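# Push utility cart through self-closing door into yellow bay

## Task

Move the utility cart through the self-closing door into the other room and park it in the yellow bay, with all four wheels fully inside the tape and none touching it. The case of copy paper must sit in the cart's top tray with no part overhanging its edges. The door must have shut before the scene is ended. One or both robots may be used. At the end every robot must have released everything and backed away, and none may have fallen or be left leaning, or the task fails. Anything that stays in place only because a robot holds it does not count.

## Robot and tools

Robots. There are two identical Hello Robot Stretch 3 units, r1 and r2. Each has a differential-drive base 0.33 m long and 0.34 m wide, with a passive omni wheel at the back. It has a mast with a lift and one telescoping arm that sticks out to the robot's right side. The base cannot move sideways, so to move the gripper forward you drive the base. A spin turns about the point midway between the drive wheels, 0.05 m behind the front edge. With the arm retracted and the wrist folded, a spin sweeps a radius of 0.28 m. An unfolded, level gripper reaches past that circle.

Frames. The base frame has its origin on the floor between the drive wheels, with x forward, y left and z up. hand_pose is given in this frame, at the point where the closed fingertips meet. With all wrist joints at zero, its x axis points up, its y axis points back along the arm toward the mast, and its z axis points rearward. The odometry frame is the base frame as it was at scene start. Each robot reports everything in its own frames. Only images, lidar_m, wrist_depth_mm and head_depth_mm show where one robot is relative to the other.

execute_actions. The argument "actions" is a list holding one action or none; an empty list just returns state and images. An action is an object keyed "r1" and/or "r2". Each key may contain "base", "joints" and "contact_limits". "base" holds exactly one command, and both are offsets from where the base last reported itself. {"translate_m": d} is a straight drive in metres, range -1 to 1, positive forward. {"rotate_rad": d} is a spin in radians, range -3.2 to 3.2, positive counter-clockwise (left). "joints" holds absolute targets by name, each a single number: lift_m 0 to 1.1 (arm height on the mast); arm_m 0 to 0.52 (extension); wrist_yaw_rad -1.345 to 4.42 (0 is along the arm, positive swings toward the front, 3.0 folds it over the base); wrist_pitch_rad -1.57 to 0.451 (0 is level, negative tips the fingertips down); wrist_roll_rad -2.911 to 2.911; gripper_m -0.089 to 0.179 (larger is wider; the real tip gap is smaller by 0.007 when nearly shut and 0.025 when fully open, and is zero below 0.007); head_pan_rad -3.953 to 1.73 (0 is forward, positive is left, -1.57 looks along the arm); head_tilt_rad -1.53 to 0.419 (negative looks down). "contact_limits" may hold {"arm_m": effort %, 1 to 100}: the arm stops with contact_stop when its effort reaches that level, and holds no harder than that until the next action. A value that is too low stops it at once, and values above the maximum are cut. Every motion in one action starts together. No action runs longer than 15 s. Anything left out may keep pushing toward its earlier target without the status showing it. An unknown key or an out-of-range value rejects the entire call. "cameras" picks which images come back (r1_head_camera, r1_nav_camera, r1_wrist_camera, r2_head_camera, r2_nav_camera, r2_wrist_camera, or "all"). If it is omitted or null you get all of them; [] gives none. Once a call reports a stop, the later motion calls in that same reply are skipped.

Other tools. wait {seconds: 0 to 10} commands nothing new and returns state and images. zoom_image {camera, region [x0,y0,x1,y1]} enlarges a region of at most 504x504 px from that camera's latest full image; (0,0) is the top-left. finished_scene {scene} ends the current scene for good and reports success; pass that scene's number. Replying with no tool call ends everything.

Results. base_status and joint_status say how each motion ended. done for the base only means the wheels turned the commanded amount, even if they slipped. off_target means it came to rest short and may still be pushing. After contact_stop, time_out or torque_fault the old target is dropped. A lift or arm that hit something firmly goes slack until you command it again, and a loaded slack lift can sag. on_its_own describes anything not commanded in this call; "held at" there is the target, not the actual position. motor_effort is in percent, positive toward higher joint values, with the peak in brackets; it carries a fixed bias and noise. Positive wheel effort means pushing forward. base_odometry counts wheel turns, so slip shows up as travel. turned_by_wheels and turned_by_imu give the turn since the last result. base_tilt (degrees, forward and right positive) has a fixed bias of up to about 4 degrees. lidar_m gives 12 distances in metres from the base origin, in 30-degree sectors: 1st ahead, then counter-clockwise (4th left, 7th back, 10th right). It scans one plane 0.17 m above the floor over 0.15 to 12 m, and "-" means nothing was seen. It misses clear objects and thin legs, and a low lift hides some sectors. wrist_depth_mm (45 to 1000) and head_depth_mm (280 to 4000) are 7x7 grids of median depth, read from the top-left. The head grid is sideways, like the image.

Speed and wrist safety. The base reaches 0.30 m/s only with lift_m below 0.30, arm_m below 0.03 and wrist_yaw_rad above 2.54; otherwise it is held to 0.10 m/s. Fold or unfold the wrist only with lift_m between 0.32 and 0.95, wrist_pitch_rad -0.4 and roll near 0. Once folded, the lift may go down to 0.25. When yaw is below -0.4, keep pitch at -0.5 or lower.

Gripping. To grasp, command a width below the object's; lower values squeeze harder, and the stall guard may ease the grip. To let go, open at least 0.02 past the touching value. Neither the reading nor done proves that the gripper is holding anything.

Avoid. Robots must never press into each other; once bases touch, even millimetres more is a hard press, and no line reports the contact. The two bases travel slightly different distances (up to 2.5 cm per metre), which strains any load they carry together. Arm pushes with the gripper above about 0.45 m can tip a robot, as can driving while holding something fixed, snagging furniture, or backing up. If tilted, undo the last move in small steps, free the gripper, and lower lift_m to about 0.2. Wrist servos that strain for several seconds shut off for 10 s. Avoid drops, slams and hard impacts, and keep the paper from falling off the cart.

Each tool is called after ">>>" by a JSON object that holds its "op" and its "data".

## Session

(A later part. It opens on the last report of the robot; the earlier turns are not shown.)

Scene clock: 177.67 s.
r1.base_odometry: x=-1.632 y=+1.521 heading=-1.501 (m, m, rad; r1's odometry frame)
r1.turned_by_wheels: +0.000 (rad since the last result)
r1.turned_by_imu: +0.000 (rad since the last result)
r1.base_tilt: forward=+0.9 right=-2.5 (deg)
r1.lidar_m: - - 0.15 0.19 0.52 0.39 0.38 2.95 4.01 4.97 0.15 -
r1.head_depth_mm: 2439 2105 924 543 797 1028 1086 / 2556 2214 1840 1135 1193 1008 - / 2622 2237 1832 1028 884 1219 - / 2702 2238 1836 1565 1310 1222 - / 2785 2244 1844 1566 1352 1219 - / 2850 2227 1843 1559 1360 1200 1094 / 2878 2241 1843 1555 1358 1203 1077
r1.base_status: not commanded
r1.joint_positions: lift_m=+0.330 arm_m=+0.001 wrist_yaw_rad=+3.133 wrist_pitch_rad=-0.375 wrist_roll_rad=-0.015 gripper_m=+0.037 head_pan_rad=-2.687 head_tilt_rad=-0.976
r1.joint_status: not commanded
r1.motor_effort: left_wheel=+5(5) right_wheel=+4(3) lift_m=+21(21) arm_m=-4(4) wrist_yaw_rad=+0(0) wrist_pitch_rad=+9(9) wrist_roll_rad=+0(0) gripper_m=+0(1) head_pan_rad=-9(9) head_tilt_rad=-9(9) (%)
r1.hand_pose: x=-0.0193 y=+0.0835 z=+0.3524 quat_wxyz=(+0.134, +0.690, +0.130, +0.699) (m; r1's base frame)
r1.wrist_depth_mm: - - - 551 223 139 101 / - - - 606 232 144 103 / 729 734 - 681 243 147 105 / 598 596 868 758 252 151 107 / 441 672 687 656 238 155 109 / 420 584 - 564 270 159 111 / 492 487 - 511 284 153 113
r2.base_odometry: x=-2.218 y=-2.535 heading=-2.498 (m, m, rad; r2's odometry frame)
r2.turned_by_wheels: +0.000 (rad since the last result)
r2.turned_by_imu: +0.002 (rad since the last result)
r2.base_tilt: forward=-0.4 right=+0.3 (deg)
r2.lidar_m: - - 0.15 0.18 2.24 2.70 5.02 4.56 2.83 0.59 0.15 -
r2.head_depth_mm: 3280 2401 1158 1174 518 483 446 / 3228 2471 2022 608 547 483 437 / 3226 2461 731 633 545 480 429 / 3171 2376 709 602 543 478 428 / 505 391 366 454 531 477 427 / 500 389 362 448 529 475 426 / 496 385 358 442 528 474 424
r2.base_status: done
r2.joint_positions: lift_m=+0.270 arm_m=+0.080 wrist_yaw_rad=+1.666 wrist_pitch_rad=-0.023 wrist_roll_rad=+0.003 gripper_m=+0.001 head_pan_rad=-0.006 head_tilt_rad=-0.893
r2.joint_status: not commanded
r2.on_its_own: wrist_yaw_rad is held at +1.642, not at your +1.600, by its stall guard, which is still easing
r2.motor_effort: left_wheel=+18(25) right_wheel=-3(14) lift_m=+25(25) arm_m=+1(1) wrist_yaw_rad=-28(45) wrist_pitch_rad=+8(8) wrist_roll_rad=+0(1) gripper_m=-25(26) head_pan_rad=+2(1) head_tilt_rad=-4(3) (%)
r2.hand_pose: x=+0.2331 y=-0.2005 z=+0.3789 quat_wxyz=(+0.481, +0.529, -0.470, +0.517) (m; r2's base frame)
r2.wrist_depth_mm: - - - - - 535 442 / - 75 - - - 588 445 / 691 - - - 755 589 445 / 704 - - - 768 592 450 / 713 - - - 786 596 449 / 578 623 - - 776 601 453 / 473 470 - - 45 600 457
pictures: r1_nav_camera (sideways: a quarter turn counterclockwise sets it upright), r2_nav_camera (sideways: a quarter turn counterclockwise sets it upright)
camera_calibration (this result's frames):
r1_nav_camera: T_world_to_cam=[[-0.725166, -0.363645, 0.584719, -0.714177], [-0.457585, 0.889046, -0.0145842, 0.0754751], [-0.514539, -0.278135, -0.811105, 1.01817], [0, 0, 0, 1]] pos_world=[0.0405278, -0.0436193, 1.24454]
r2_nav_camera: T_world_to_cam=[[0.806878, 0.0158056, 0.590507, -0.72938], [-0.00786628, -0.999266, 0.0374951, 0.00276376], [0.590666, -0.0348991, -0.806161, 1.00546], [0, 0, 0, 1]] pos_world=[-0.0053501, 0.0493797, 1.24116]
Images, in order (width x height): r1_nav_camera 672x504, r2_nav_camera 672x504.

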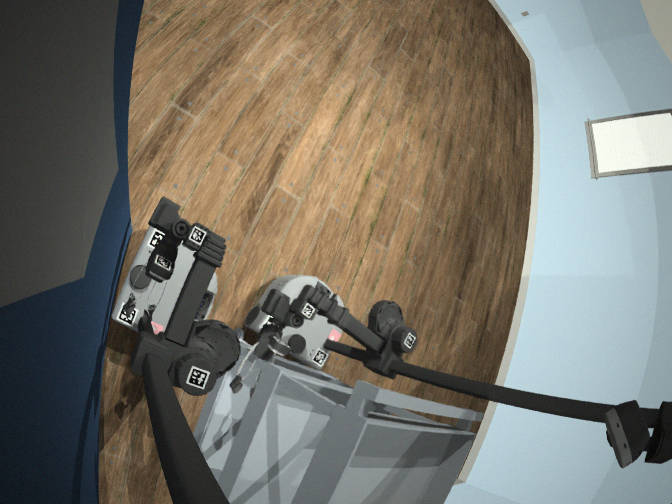

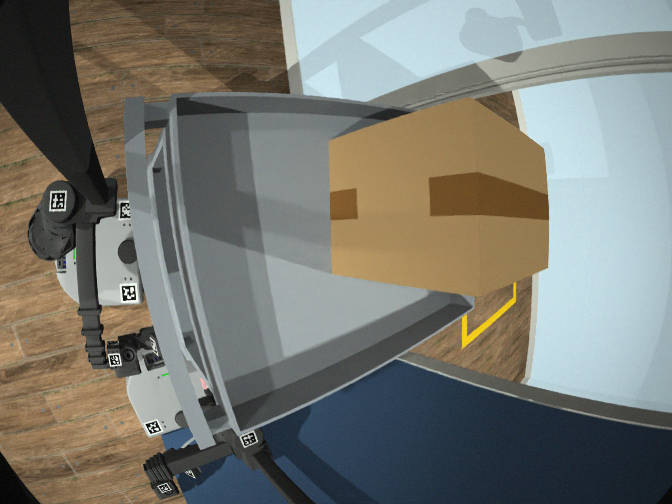

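>>> {"op": "execute_actions", "data": {"actions": [{"r2":{"base":{"translate_m":0.5},"joints":{"wrist_yaw_rad":1.6}}}], "cameras": ["r2_nav_camera"]}}

>>> {"op": "execute_actions", "data": {"actions": [{"r2":{"base":{"translate_m":0.7},"joints":{"wrist_yaw_rad":1.59,"head_pan_rad":-0.6}}}], "cameras": ["r2_nav_camera","r2_wrist_camera"]}}

Scene clock: 186.07 s.
r1.base_odometry: x=-1.632 y=+1.521 heading=-1.501 (m, m, rad; r1's odometry frame)
r1.turned_by_wheels: +0.000 (rad since the last result)
r1.turned_by_imu: +0.001 (rad since the last result)
r1.base_tilt: forward=+0.9 right=-2.5 (deg)
r1.lidar_m: - - 0.15 0.19 0.69 0.68 2.83 2.94 4.00 4.95 0.15 -
r1.head_depth_mm: 2424 2229 1842 1560 1357 1154 1084 / 2562 2229 1832 1566 1359 1237 - / 2630 2219 1834 1560 1359 1222 - / 2683 2222 1829 1558 1355 1219 - / 2781 2244 1833 1563 1355 1222 - / 2859 2253 1852 1562 1360 1203 1092 / 2857 2241 1845 1564 1361 1200 1076
r1.base_status: not commanded
r1.joint_positions: lift_m=+0.330 arm_m=+0.001 wrist_yaw_rad=+3.133 wrist_pitch_rad=-0.375 wrist_roll_rad=-0.015 gripper_m=+0.037 head_pan_rad=-2.687 head_tilt_rad=-0.976
r1.joint_status: not commanded
r1.motor_effort: left_wheel=+5(5) right_wheel=+3(3) lift_m=+21(21) arm_m=-3(4) wrist_yaw_rad=+1(0) wrist_pitch_rad=+9(9) wrist_roll_rad=+0(0) gripper_m=+0(0) head_pan_rad=-9(9) head_tilt_rad=-10(9) (%)
r1.hand_pose: x=-0.0193 y=+0.0835 z=+0.3524 quat_wxyz=(+0.134, +0.690, +0.130, +0.699) (m; r1's base frame)
r1.wrist_depth_mm: - 388 - 545 223 139 102 / - 561 - 606 231 144 103 / 780 806 - 674 242 147 105 / 586 651 718 775 251 151 107 / 472 584 686 656 236 155 109 / 448 559 - 561 270 159 111 / 471 498 - 516 284 153 113
r2.base_odometry: x=-2.618 y=-2.835 heading=-2.498 (m, m, rad; r2's odometry frame)
r2.turned_by_wheels: +0.001 (rad since the last result)
r2.turned_by_imu: +0.004 (rad since the last result)
r2.base_tilt: forward=-0.3 right=+0.2 (deg)
r2.lidar_m: - - 0.15 0.18 2.34 2.82 5.40 4.40 0.55 0.53 0.15 -
r2.head_depth_mm: 3193 2494 2030 1688 519 482 448 / 3126 2468 2018 605 547 482 440 / 3068 2461 732 632 545 480 429 / 3011 2374 710 616 542 478 428 / 506 391 365 454 532 476 427 / 501 389 361 448 529 476 426 / 496 385 357 442 528 474 425
r2.base_status: done
r2.joint_positions: lift_m=+0.270 arm_m=+0.080 wrist_yaw_rad=+1.689 wrist_pitch_rad=-0.023 wrist_roll_rad=+0.003 gripper_m=+0.001 head_pan_rad=-0.006 head_tilt_rad=-0.893
r2.joint_status: wrist_yaw_rad off_target (ended at +1.689, target +1.600)
r2.on_its_own: wrist_yaw_rad is held at +1.678, not at your +1.600, by its stall guard, which is not easing now; left_wheel is at rest, and its effort (+25) is outside its rest range (-18 to +18)
r2.motor_effort: left_wheel=+25(40) right_wheel=-9(15) lift_m=+26(25) arm_m=+1(1) wrist_yaw_rad=-12(71) wrist_pitch_rad=+8(8) wrist_roll_rad=+0(0) gripper_m=-24(26) head_pan_rad=+2(2) head_tilt_rad=-4(3) (%)
r2.hand_pose: x=+0.2325 y=-0.1948 z=+0.3788 quat_wxyz=(+0.475, +0.535, -0.464, +0.522) (m; r2's base frame)
r2.wrist_depth_mm: - - - - - - 326 / - 75 - - - - 324 / - - - - - - 326 / - - - - - - 331 / - - - - - - 339 / 582 617 - - 945 897 294 / 469 470 - - 45 694 294
pictures: r2_nav_camera (sideways: a quarter turn counterclockwise sets it upright)
camera_calibration (this result's frames):
r2_nav_camera: T_world_to_cam=[[0.806878, 0.0158072, 0.590506, -0.729378], [-0.00786428, -0.999266, 0.0374951, 0.00276374], [0.590665, -0.0348979, -0.806162, 1.00546], [0, 0, 0, 1]] pos_world=[-0.00535028, 0.0493797, 1.24116]
Images, in order (width x height): r2_nav_camera 672x504.

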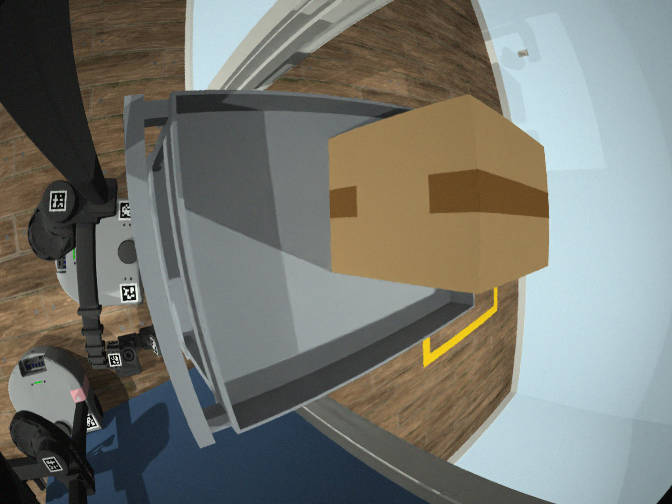

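Scene clock: 194.03 s.
r1.base_odometry: x=-1.632 y=+1.521 heading=-1.501 (m, m, rad; r1's odometry frame)
r1.turned_by_wheels: +0.000 (rad since the last result)
r1.turned_by_imu: +0.001 (rad since the last result)
r1.base_tilt: forward=+0.8 right=-2.4 (deg)
r1.lidar_m: - - 0.15 0.19 1.20 1.21 2.83 2.95 3.98 4.96 0.15 -
r1.head_depth_mm: 2433 2235 1835 1557 1351 1195 1081 / 2527 2232 1836 1552 1348 1234 - / 2631 2246 1837 1558 1354 1217 - / 2689 2226 1832 1560 1354 1215 - / 2770 2229 1844 1556 1353 1220 - / 2864 2242 1836 1564 1365 1198 1091 / 2876 2241 1841 1569 1363 1202 1078
r1.base_status: not commanded
r1.joint_positions: lift_m=+0.330 arm_m=+0.001 wrist_yaw_rad=+3.133 wrist_pitch_rad=-0.375 wrist_roll_rad=-0.015 gripper_m=+0.037 head_pan_rad=-2.687 head_tilt_rad=-0.976
r1.joint_status: not commanded
r1.motor_effort: left_wheel=+5(5) right_wheel=+4(3) lift_m=+21(21) arm_m=-3(4) wrist_yaw_rad=-1(1) wrist_pitch_rad=+9(9) wrist_roll_rad=+0(0) gripper_m=-1(1) head_pan_rad=-9(9) head_tilt_rad=-10(9) (%)
r1.hand_pose: x=-0.0193 y=+0.0835 z=+0.3524 quat_wxyz=(+0.134, +0.690, +0.130, +0.699) (m; r1's base frame)
r1.wrist_depth_mm: - - - 545 222 140 101 / - - - 608 232 144 103 / - - - 675 243 147 105 / 882 857 891 783 253 151 107 / 703 692 690 650 235 155 109 / 584 575 - 565 270 159 111 / 491 490 - 516 286 153 113
r2.base_odometry: x=-3.178 y=-3.255 heading=-2.497 (m, m, rad; r2's odometry frame)
r2.turned_by_wheels: +0.000 (rad since the last result)
r2.turned_by_imu: +0.003 (rad since the last result)
r2.base_tilt: forward=-0.4 right=+0.2 (deg)
r2.lidar_m: - - 0.15 0.18 0.59 0.64 5.78 0.67 0.47 0.62 0.15 -
r2.head_depth_mm: 2301 2408 2018 1685 1460 1237 1161 / 2493 2466 2009 1687 1451 455 1103 / 2712 2452 1994 1679 520 488 367 / 2902 2460 1991 1666 532 479 665 / 2973 2439 1970 599 542 477 427 / 2841 2400 1963 611 540 476 426 / 2671 2413 711 624 539 475 425
r2.base_status: done
r2.joint_positions: lift_m=+0.270 arm_m=+0.080 wrist_yaw_rad=+1.674 wrist_pitch_rad=-0.023 wrist_roll_rad=+0.003 gripper_m=+0.001 head_pan_rad=-0.593 head_tilt_rad=-0.893
r2.joint_status: wrist_yaw_rad off_target (ended at +1.674, target +1.590); the others done
r2.on_its_own: wrist_yaw_rad is held at +1.669, not at your +1.590, by its stall guard, which is not easing now
r2.motor_effort: left_wheel=+11(39) right_wheel=+3(7) lift_m=+25(25) arm_m=+1(1) wrist_yaw_rad=-7(85) wrist_pitch_rad=+8(8) wrist_roll_rad=-1(0) gripper_m=-24(27) head_pan_rad=-3(30) head_tilt_rad=-4(4) (%)
r2.hand_pose: x=+0.2329 y=-0.1986 z=+0.3788 quat_wxyz=(+0.479, +0.531, -0.468, +0.519) (m; r2's base frame)
r2.wrist_depth_mm: - - - - - - - / - 75 - - - - - / - - - - - - - / - - - - - - - / - - - - - - - / 578 614 - - 898 954 969 / 466 472 - 45 46 720 737
pictures: r2_nav_camera (sideways: a quarter turn counterclockwise sets it upright), r2_wrist_camera
camera_calibration (this result's frames):
r2_nav_camera: T_world_to_cam=[[0.680499, -0.433849, 0.590505, -0.728606], [-0.560138, -0.827551, 0.0374951, 0.00613262], [0.472405, -0.356279, -0.806163, 1.00618], [0, 0, 0, 1]] pos_world=[0.0239236, 0.047453, 1.24116]
r2_wrist_camera: T_world_to_cam=[[0.0942781, -0.995377, 0.018363, -0.226573], [-0.139379, -0.0314604, -0.989739, 0.449874], [0.985741, 0.0907513, -0.141701, 0.00721532], [0, 0, 0, 1]] pos_world=[0.0769514, -0.212027, 0.450441]
Images, in order (width x height): r2_nav_camera 672x504, r2_wrist_camera 644x364.

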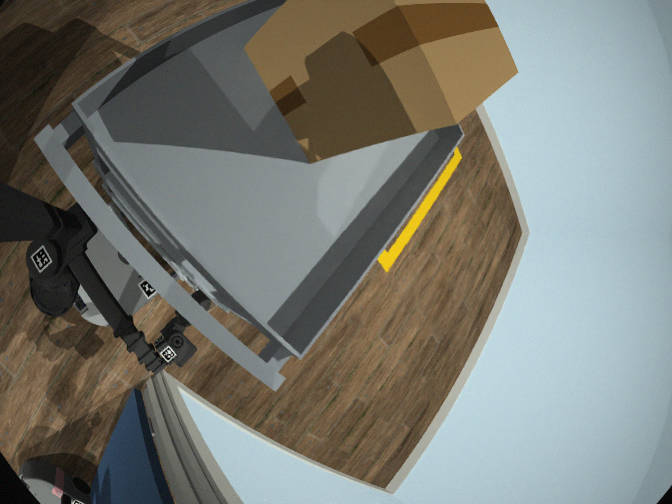

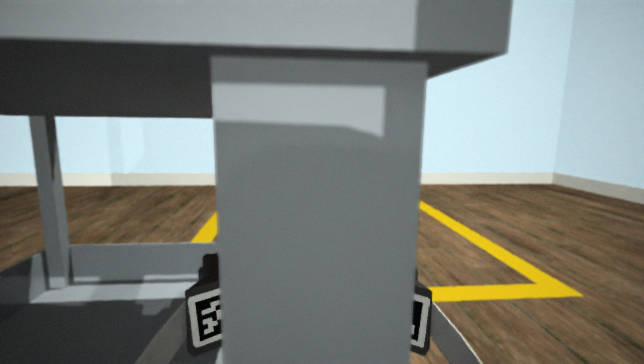

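>>> {"op": "execute_actions", "data": {"actions": [{"r2":{"base":{"rotate_rad":-0.17}}}], "cameras": []}}

>>> {"op": "execute_actions", "data": {"actions": [{"r2":{"base":{"translate_m":1}},"r1":{"base":{"translate_m":-1}}}], "cameras": []}}

>>> {"op": "execute_actions", "data": {"actions": [{"r2":{"base":{"translate_m":0.04},"joints":{"gripper_m":0.15,"head_pan_rad":0}},"r1":{"joints":{"head_pan_rad":0.8,"lift_m":0.25}}}], "cameras": []}}

>>> {"op": "execute_actions", "data": {"actions": [{"r2":{"base":{"translate_m":-0.6}},"r1":{"base":{"translate_m":-0.7}}}], "cameras": ["r2_nav_camera","r2_wrist_camera","r1_nav_camera"]}}

Scene clock: 199.70 s.
r1.base_odometry: x=-1.632 y=+1.521 heading=-1.501 (m, m, rad; r1's odometry frame)
r1.turned_by_wheels: +0.000 (rad since the last result)
r1.turned_by_imu: +0.001 (rad since the last result)
r1.base_tilt: forward=+0.9 right=-2.5 (deg)
r1.lidar_m: - - 0.15 0.19 1.20 1.21 2.83 2.94 3.99 4.97 0.15 -
r1.head_depth_mm: 2439 2227 1835 1559 1354 1198 1078 / 2540 2237 1834 1552 1356 1242 - / 2637 2232 1832 1560 1361 1216 - / 2692 2233 1828 1564 1358 1217 - / 2781 2237 1837 1571 1358 1219 - / 2851 2246 1848 1566 1359 1203 1090 / 2867 2246 1848 1572 1358 1203 1076
r1.base_status: not commanded
r1.joint_positions: lift_m=+0.330 arm_m=+0.001 wrist_yaw_rad=+3.133 wrist_pitch_rad=-0.375 wrist_roll_rad=-0.015 gripper_m=+0.037 head_pan_rad=-2.687 head_tilt_rad=-0.976
r1.joint_status: not commanded
r1.motor_effort: left_wheel=+5(5) right_wheel=+3(2) lift_m=+21(21) arm_m=-4(4) wrist_yaw_rad=+0(1) wrist_pitch_rad=+9(9) wrist_roll_rad=+0(0) gripper_m=-1(0) head_pan_rad=-9(9) head_tilt_rad=-9(10) (%)
r1.hand_pose: x=-0.0193 y=+0.0835 z=+0.3524 quat_wxyz=(+0.134, +0.690, +0.130, +0.699) (m; r1's base frame)
r1.wrist_depth_mm: - - - 550 222 139 101 / - - - 593 233 143 103 / - - - 680 242 147 105 / 892 879 893 764 251 151 107 / 701 695 698 657 238 155 109 / 584 579 - 577 267 159 111 / 497 499 - 512 284 153 113
r2.base_odometry: x=-3.178 y=-3.255 heading=-2.667 (m, m, rad; r2's odometry frame)
r2.turned_by_wheels: -0.170 (rad since the last result)
r2.turned_by_imu: -0.170 (rad since the last result)
r2.base_tilt: forward=-0.4 right=+0.2 (deg)
r2.lidar_m: - - 0.15 0.20 0.60 0.59 4.32 1.07 0.48 0.47 0.15 -
r2.head_depth_mm: 2147 2339 2005 1681 1457 1236 1155 / 2272 2410 2007 1678 1442 453 1118 / 2436 2466 1998 1682 521 488 373 / 2595 2433 1989 1670 533 478 631 / 2766 2451 1970 599 542 477 427 / 2870 2445 1970 611 540 475 425 / 2877 2408 700 622 537 475 425
r2.base_status: done
r2.joint_positions: lift_m=+0.270 arm_m=+0.080 wrist_yaw_rad=+1.679 wrist_pitch_rad=-0.023 wrist_roll_rad=+0.003 gripper_m=+0.001 head_pan_rad=-0.593 head_tilt_rad=-0.893
r2.joint_status: not commanded
r2.on_its_own: wrist_yaw_rad is held at +1.669, not at your +1.590, by its stall guard, which is not easing now
r2.motor_effort: left_wheel=+10(68) right_wheel=-2(39) lift_m=+25(26) arm_m=+2(2) wrist_yaw_rad=-11(33) wrist_pitch_rad=+8(8) wrist_roll_rad=+0(0) gripper_m=-23(25) head_pan_rad=-2(4) head_tilt_rad=-3(4) (%)
r2.hand_pose: x=+0.2328 y=-0.1972 z=+0.3788 quat_wxyz=(+0.478, +0.532, -0.466, +0.520) (m; r2's base frame)
r2.wrist_depth_mm: - - - - - - - / - 75 74 - - - - / - - - - - - - / - - - - - - - / - - - - - - - / 581 618 - - 836 943 965 / 470 472 45 46 46 723 733
pictures: none
No camera images: the call's "cameras" was empty. Leave "cameras" out to get every camera's image.

Scene clock: 210.87 s.
r1.base_odometry: x=-1.702 y=+2.519 heading=-1.501 (m, m, rad; r1's odometry frame)
r1.turned_by_wheels: +0.000 (rad since the last result)
r1.turned_by_imu: -0.005 (rad since the last result)
r1.base_tilt: forward=+0.8 right=-2.4 (deg)
r1.lidar_m: 2.89 1.10 0.77 0.74 0.81 1.11 1.84 1.92 2.60 4.97 4.13 2.99
r1.head_depth_mm: 1591 1833 1814 1536 1347 1191 1060 / 1660 1934 1805 1544 1347 1235 - / 1746 1998 1815 1547 1348 1213 - / 1830 2071 1813 1554 1348 1219 - / 1935 2136 1812 1544 1349 1214 - / 2040 2214 1807 1550 1352 1197 1110 / 2157 2207 1819 1542 1345 1196 1076
r1.base_status: done
r1.joint_positions: lift_m=+0.330 arm_m=+0.001 wrist_yaw_rad=+3.133 wrist_pitch_rad=-0.375 wrist_roll_rad=-0.015 gripper_m=+0.037 head_pan_rad=-2.693 head_tilt_rad=-0.989
r1.joint_status: not commanded
r1.motor_effort: left_wheel=+1(28) right_wheel=-1(10) lift_m=+21(21) arm_m=-4(4) wrist_yaw_rad=+0(1) wrist_pitch_rad=+9(9) wrist_roll_rad=+0(0) gripper_m=-1(0) head_pan_rad=-4(49) head_tilt_rad=-4(18) (%)
r1.hand_pose: x=-0.0193 y=+0.0835 z=+0.3524 quat_wxyz=(+0.134, +0.690, +0.130, +0.699) (m; r1's base frame)
r1.wrist_depth_mm: 728 724 - 716 674 708 723 / 776 777 - 769 749 744 791 / 853 863 - 834 822 826 855 / 896 864 877 851 846 838 819 / 710 698 688 690 697 666 662 / 591 574 - 570 539 555 547 / 495 496 - 513 481 480 471
r2.base_odometry: x=-4.067 y=-3.712 heading=-2.667 (m, m, rad; r2's odometry frame)
r2.turned_by_wheels: +0.000 (rad since the last result)
r2.turned_by_imu: +0.005 (rad since the last result)
r2.base_tilt: forward=-0.4 right=+0.2 (deg)
r2.lidar_m: - - 0.15 0.18 2.80 1.49 1.31 1.20 1.34 1.98 0.15 -
r2.head_depth_mm: 1821 2057 2011 1693 1450 1238 1156 / 1919 2195 2010 1690 1450 452 1122 / 2051 2302 1988 1678 515 488 367 / 2213 2372 1980 1674 532 478 668 / 2285 2428 1978 600 542 477 427 / 2080 2266 1986 607 540 475 426 / 1865 2054 1911 621 539 474 425
r2.base_status: done
r2.joint_positions: lift_m=+0.270 arm_m=+0.080 wrist_yaw_rad=+1.690 wrist_pitch_rad=-0.023 wrist_roll_rad=+0.003 gripper_m=+0.001 head_pan_rad=-0.593 head_tilt_rad=-0.893
r2.joint_status: not commanded
r2.on_its_own: wrist_yaw_rad is held at +1.669, not at your +1.590, by its stall guard, which is not easing now; wrist_yaw_rad is at rest, and its effort (-23) is outside its rest range (-12 to +12)
r2.motor_effort: left_wheel=+14(53) right_wheel=+0(15) lift_m=+25(25) arm_m=+2(2) wrist_yaw_rad=-23(30) wrist_pitch_rad=+8(8) wrist_roll_rad=+0(0) gripper_m=-24(23) head_pan_rad=-3(3) head_tilt_rad=-4(4) (%)
r2.hand_pose: x=+0.2325 y=-0.1946 z=+0.3788 quat_wxyz=(+0.475, +0.535, -0.464, +0.523) (m; r2's base frame)
r2.wrist_depth_mm: - - - - - - - / - 75 74 - - - - / - - - - - - - / - - - - - - - / - - - - - - - / 582 624 - - 844 946 948 / 470 473 45 46 46 719 728
pictures: none
No camera images: the call's "cameras" was empty. Leave "cameras" out to get every camera's image.

Scene clock: 212.90 s.
r1.base_odometry: x=-1.702 y=+2.519 heading=-1.501 (m, m, rad; r1's odometry frame)
r1.turned_by_wheels: +0.000 (rad since the last result)
r1.turned_by_imu: +0.000 (rad since the last result)
r1.base_tilt: forward=+0.9 right=-2.5 (deg)
r1.lidar_m: 2.89 1.12 0.81 0.77 0.81 1.11 1.84 1.91 2.60 4.96 4.11 3.00
r1.head_depth_mm: 1435 1863 1798 1535 1342 1190 1073 / 1246 1548 1761 1540 1342 1193 1070 / 1094 1322 1669 1542 1343 1191 1069 / 983 1161 1422 1538 1349 1192 1091 / 886 1030 1231 1475 1341 1192 1105 / 809 928 1087 1312 1349 1192 1107 / 741 845 971 1149 1319 1197 1107
r1.base_status: not commanded
r1.joint_positions: lift_m=+0.251 arm_m=+0.001 wrist_yaw_rad=+3.133 wrist_pitch_rad=-0.375 wrist_roll_rad=-0.015 gripper_m=+0.037 head_pan_rad=+0.793 head_tilt_rad=-0.989
r1.joint_status: all done
r1.motor_effort: left_wheel=+2(2) right_wheel=+0(2) lift_m=+12(17) arm_m=-4(3) wrist_yaw_rad=+0(0) wrist_pitch_rad=+9(9) wrist_roll_rad=+0(0) gripper_m=+0(1) head_pan_rad=+5(64) head_tilt_rad=-4(3) (%)
r1.hand_pose: x=-0.0193 y=+0.0835 z=+0.2730 quat_wxyz=(+0.134, +0.690, +0.130, +0.699) (m; r1's base frame)
r1.wrist_depth_mm: 712 720 - 726 727 728 739 / 769 769 - 780 785 794 804 / 833 831 - 844 854 840 836 / 747 741 704 710 698 701 669 / 585 583 577 569 579 558 542 / 484 492 - 499 - 464 457 / 426 - - - 397 395 392
r2.base_odometry: x=-4.103 y=-3.731 heading=-2.667 (m, m, rad; r2's odometry frame)
r2.turned_by_wheels: +0.000 (rad since the last result)
r2.turned_by_imu: +0.001 (rad since the last result)
r2.base_tilt: forward=-0.5 right=+0.1 (deg)
r2.lidar_m: - - 0.15 0.18 2.81 1.53 1.34 1.24 1.38 1.97 0.15 -
r2.head_depth_mm: 1794 2149 2025 1685 519 482 451 / 1719 2013 2006 606 547 482 440 / 1635 1862 730 631 545 479 435 / 1567 1720 710 616 542 478 428 / 505 391 366 455 531 477 427 / 501 389 362 448 530 476 426 / 497 385 357 442 527 475 424
r2.base_status: done
r2.joint_positions: lift_m=+0.270 arm_m=+0.080 wrist_yaw_rad=+1.671 wrist_pitch_rad=-0.023 wrist_roll_rad=+0.003 gripper_m=+0.150 head_pan_rad=-0.007 head_tilt_rad=-0.893
r2.joint_status: all done
r2.on_its_own: wrist_yaw_rad is held at +1.669, not at your +1.590, by its stall guard, which is not easing now
r2.motor_effort: left_wheel=+18(28) right_wheel=-2(10) lift_m=+25(26) arm_m=+2(2) wrist_yaw_rad=-2(25) wrist_pitch_rad=+8(8) wrist_roll_rad=+0(0) gripper_m=+1(94) head_pan_rad=+3(32) head_tilt_rad=-4(4) (%)
r2.hand_pose: x=+0.2330 y=-0.1994 z=+0.3788 quat_wxyz=(+0.480, +0.530, -0.469, +0.518) (m; r2's base frame)
r2.wrist_depth_mm: - - - - - - - / - 75 - - - - - / - - - - - - - / - - - - - - - / - - - - - - - / 579 618 - - 909 - 970 / 498 451 454 46 686 687 756
pictures: none
No camera images: the call's "cameras" was empty. Leave "cameras" out to get every camera's image.

Scene clock: 220.17 s.
r1.base_odometry: x=-1.751 y=+3.217 heading=-1.501 (m, m, rad; r1's odometry frame)
r1.turned_by_wheels: +0.000 (rad since the last result)
r1.turned_by_imu: -0.002 (rad since the last result)
r1.base_tilt: forward=+0.9 right=-2.4 (deg)
r1.lidar_m: 3.07 1.12 0.81 0.78 0.81 1.10 1.15 1.19 1.62 4.35 5.09 3.70
r1.head_depth_mm: 1439 1859 1817 1546 1343 1192 1072 / 1241 1547 1763 1549 1344 1194 1073 / 1096 1324 1679 1537 1351 1194 1072 / 963 1156 1419 1548 1349 1191 1091 / 883 1032 1224 1464 1347 1196 1102 / 806 922 1084 1309 1342 1193 1105 / 737 839 965 1143 1302 1203 1103
r1.base_status: done
r1.joint_positions: lift_m=+0.251 arm_m=+0.001 wrist_yaw_rad=+3.133 wrist_pitch_rad=-0.375 wrist_roll_rad=-0.015 gripper_m=+0.037 head_pan_rad=+0.793 head_tilt_rad=-0.989
r1.joint_status: not commanded
r1.motor_effort: left_wheel=+1(4) right_wheel=-2(7) lift_m=+13(13) arm_m=-4(4) wrist_yaw_rad=+0(0) wrist_pitch_rad=+9(9) wrist_roll_rad=+0(0) gripper_m=-1(1) head_pan_rad=+5(5) head_tilt_rad=-3(4) (%)
r1.hand_pose: x=-0.0193 y=+0.0835 z=+0.2730 quat_wxyz=(+0.134, +0.690, +0.130, +0.699) (m; r1's base frame)
r1.wrist_depth_mm: 715 715 - 732 719 728 723 / 769 776 - 791 781 792 786 / 835 826 - 833 831 819 844 / 744 722 728 716 700 693 684 / 581 580 572 565 578 557 549 / 483 496 - 491 - 465 456 / 426 - - - 402 400 393
r2.base_odometry: x=-3.569 y=-3.456 heading=-2.667 (m, m, rad; r2's odometry frame)
r2.turned_by_wheels: +0.000 (rad since the last result)
r2.turned_by_imu: -0.002 (rad since the last result)
r2.base_tilt: forward=-0.4 right=+0.2 (deg)
r2.lidar_m: 0.67 0.67 2.38 2.62 1.62 0.93 0.77 0.72 0.75 1.19 2.17 0.74
r2.head_depth_mm: 2460 2497 2012 1689 1450 1274 1141 / 2367 2341 1856 1682 1448 1271 1136 / 2133 916 1156 1133 1397 1268 1136 / 1142 918 1182 1124 1378 1267 1127 / 824 898 1143 1094 1356 1262 1131 / 816 891 1141 1071 1350 1256 1123 / 865 876 766 1618 1421 1252 1124
r2.base_status: done
r2.joint_positions: lift_m=+0.270 arm_m=+0.080 wrist_yaw_rad=+1.670 wrist_pitch_rad=-0.023 wrist_roll_rad=+0.003 gripper_m=+0.150 head_pan_rad=-0.007 head_tilt_rad=-0.893
r2.joint_status: not commanded
r2.on_its_own: wrist_yaw_rad is held at +1.669, not at your +1.590, by its stall guard, which is not easing now
r2.motor_effort: left_wheel=+4(7) right_wheel=-3(8) lift_m=+25(25) arm_m=+2(2) wrist_yaw_rad=-2(2) wrist_pitch_rad=+8(8) wrist_roll_rad=+0(0) gripper_m=+0(1) head_pan_rad=+3(3) head_tilt_rad=-4(4) (%)
r2.hand_pose: x=+0.2330 y=-0.1994 z=+0.3788 quat_wxyz=(+0.480, +0.530, -0.469, +0.518) (m; r2's base frame)
r2.wrist_depth_mm: - - - - - - - / - 581 594 608 - - - / - - - - - - - / - - - - - - - / - 833 909 902 - - - / 929 634 648 673 952 - 955 / 729 658 716 689 720 691 760
pictures: r1_nav_camera (sideways: a quarter turn counterclockwise sets it upright), r2_nav_camera (sideways: a quarter turn counterclockwise sets it upright), r2_wrist_camera
camera_calibration (this result's frames):
r1_nav_camera: T_world_to_cam=[[0.56902, 0.589251, 0.573584, -0.707565], [0.726457, -0.687051, -0.0148607, 0.0686121], [0.385325, 0.425141, -0.819012, 1.02296], [0, 0, 0, 1]] pos_world=[-0.0413971, 0.029171, 1.24468]
r2_nav_camera: T_world_to_cam=[[0.806899, 0.0147919, 0.590504, -0.729376], [-0.00912155, -0.999255, 0.0374951, 0.00277141], [0.590619, -0.0356411, -0.806163, 1.00546], [0, 0, 0, 1]] pos_world=[-0.00528826, 0.049394, 1.24116]
r2_wrist_camera: T_world_to_cam=[[0.0909275, -0.995688, 0.0183556, -0.226701], [-0.139335, -0.0309706, -0.989761, 0.449986], [0.986062, 0.0874389, -0.141551, 0.00641423], [0, 0, 0, 1]] pos_world=[0.0769875, -0.212348, 0.450447]
Images, in order (width x height): r1_nav_camera 672x504, r2_nav_camera 672x504, r2_wrist_camera 644x364.

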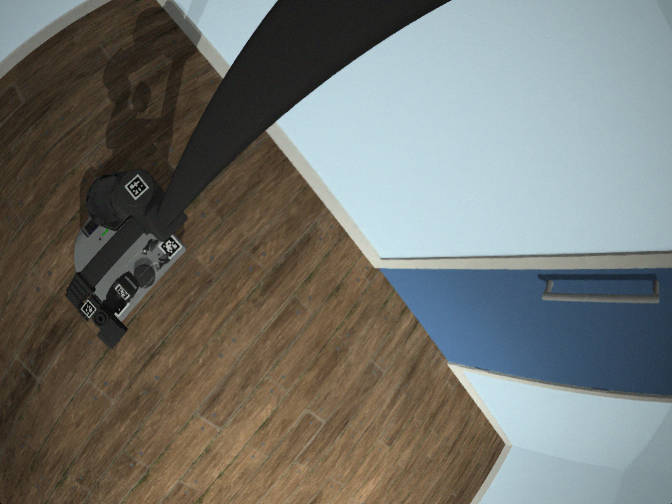

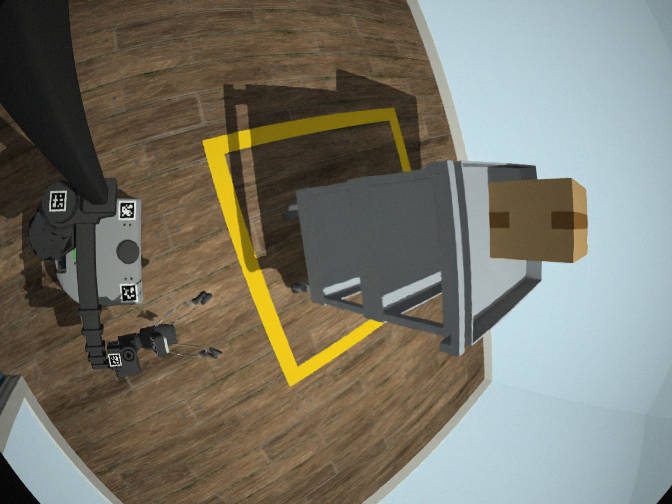

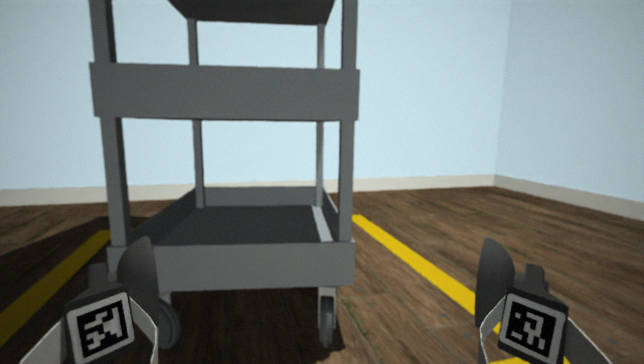

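>>> {"op": "finished_scene", "data": {"scene": 1}}

The scene is finished: the task was done.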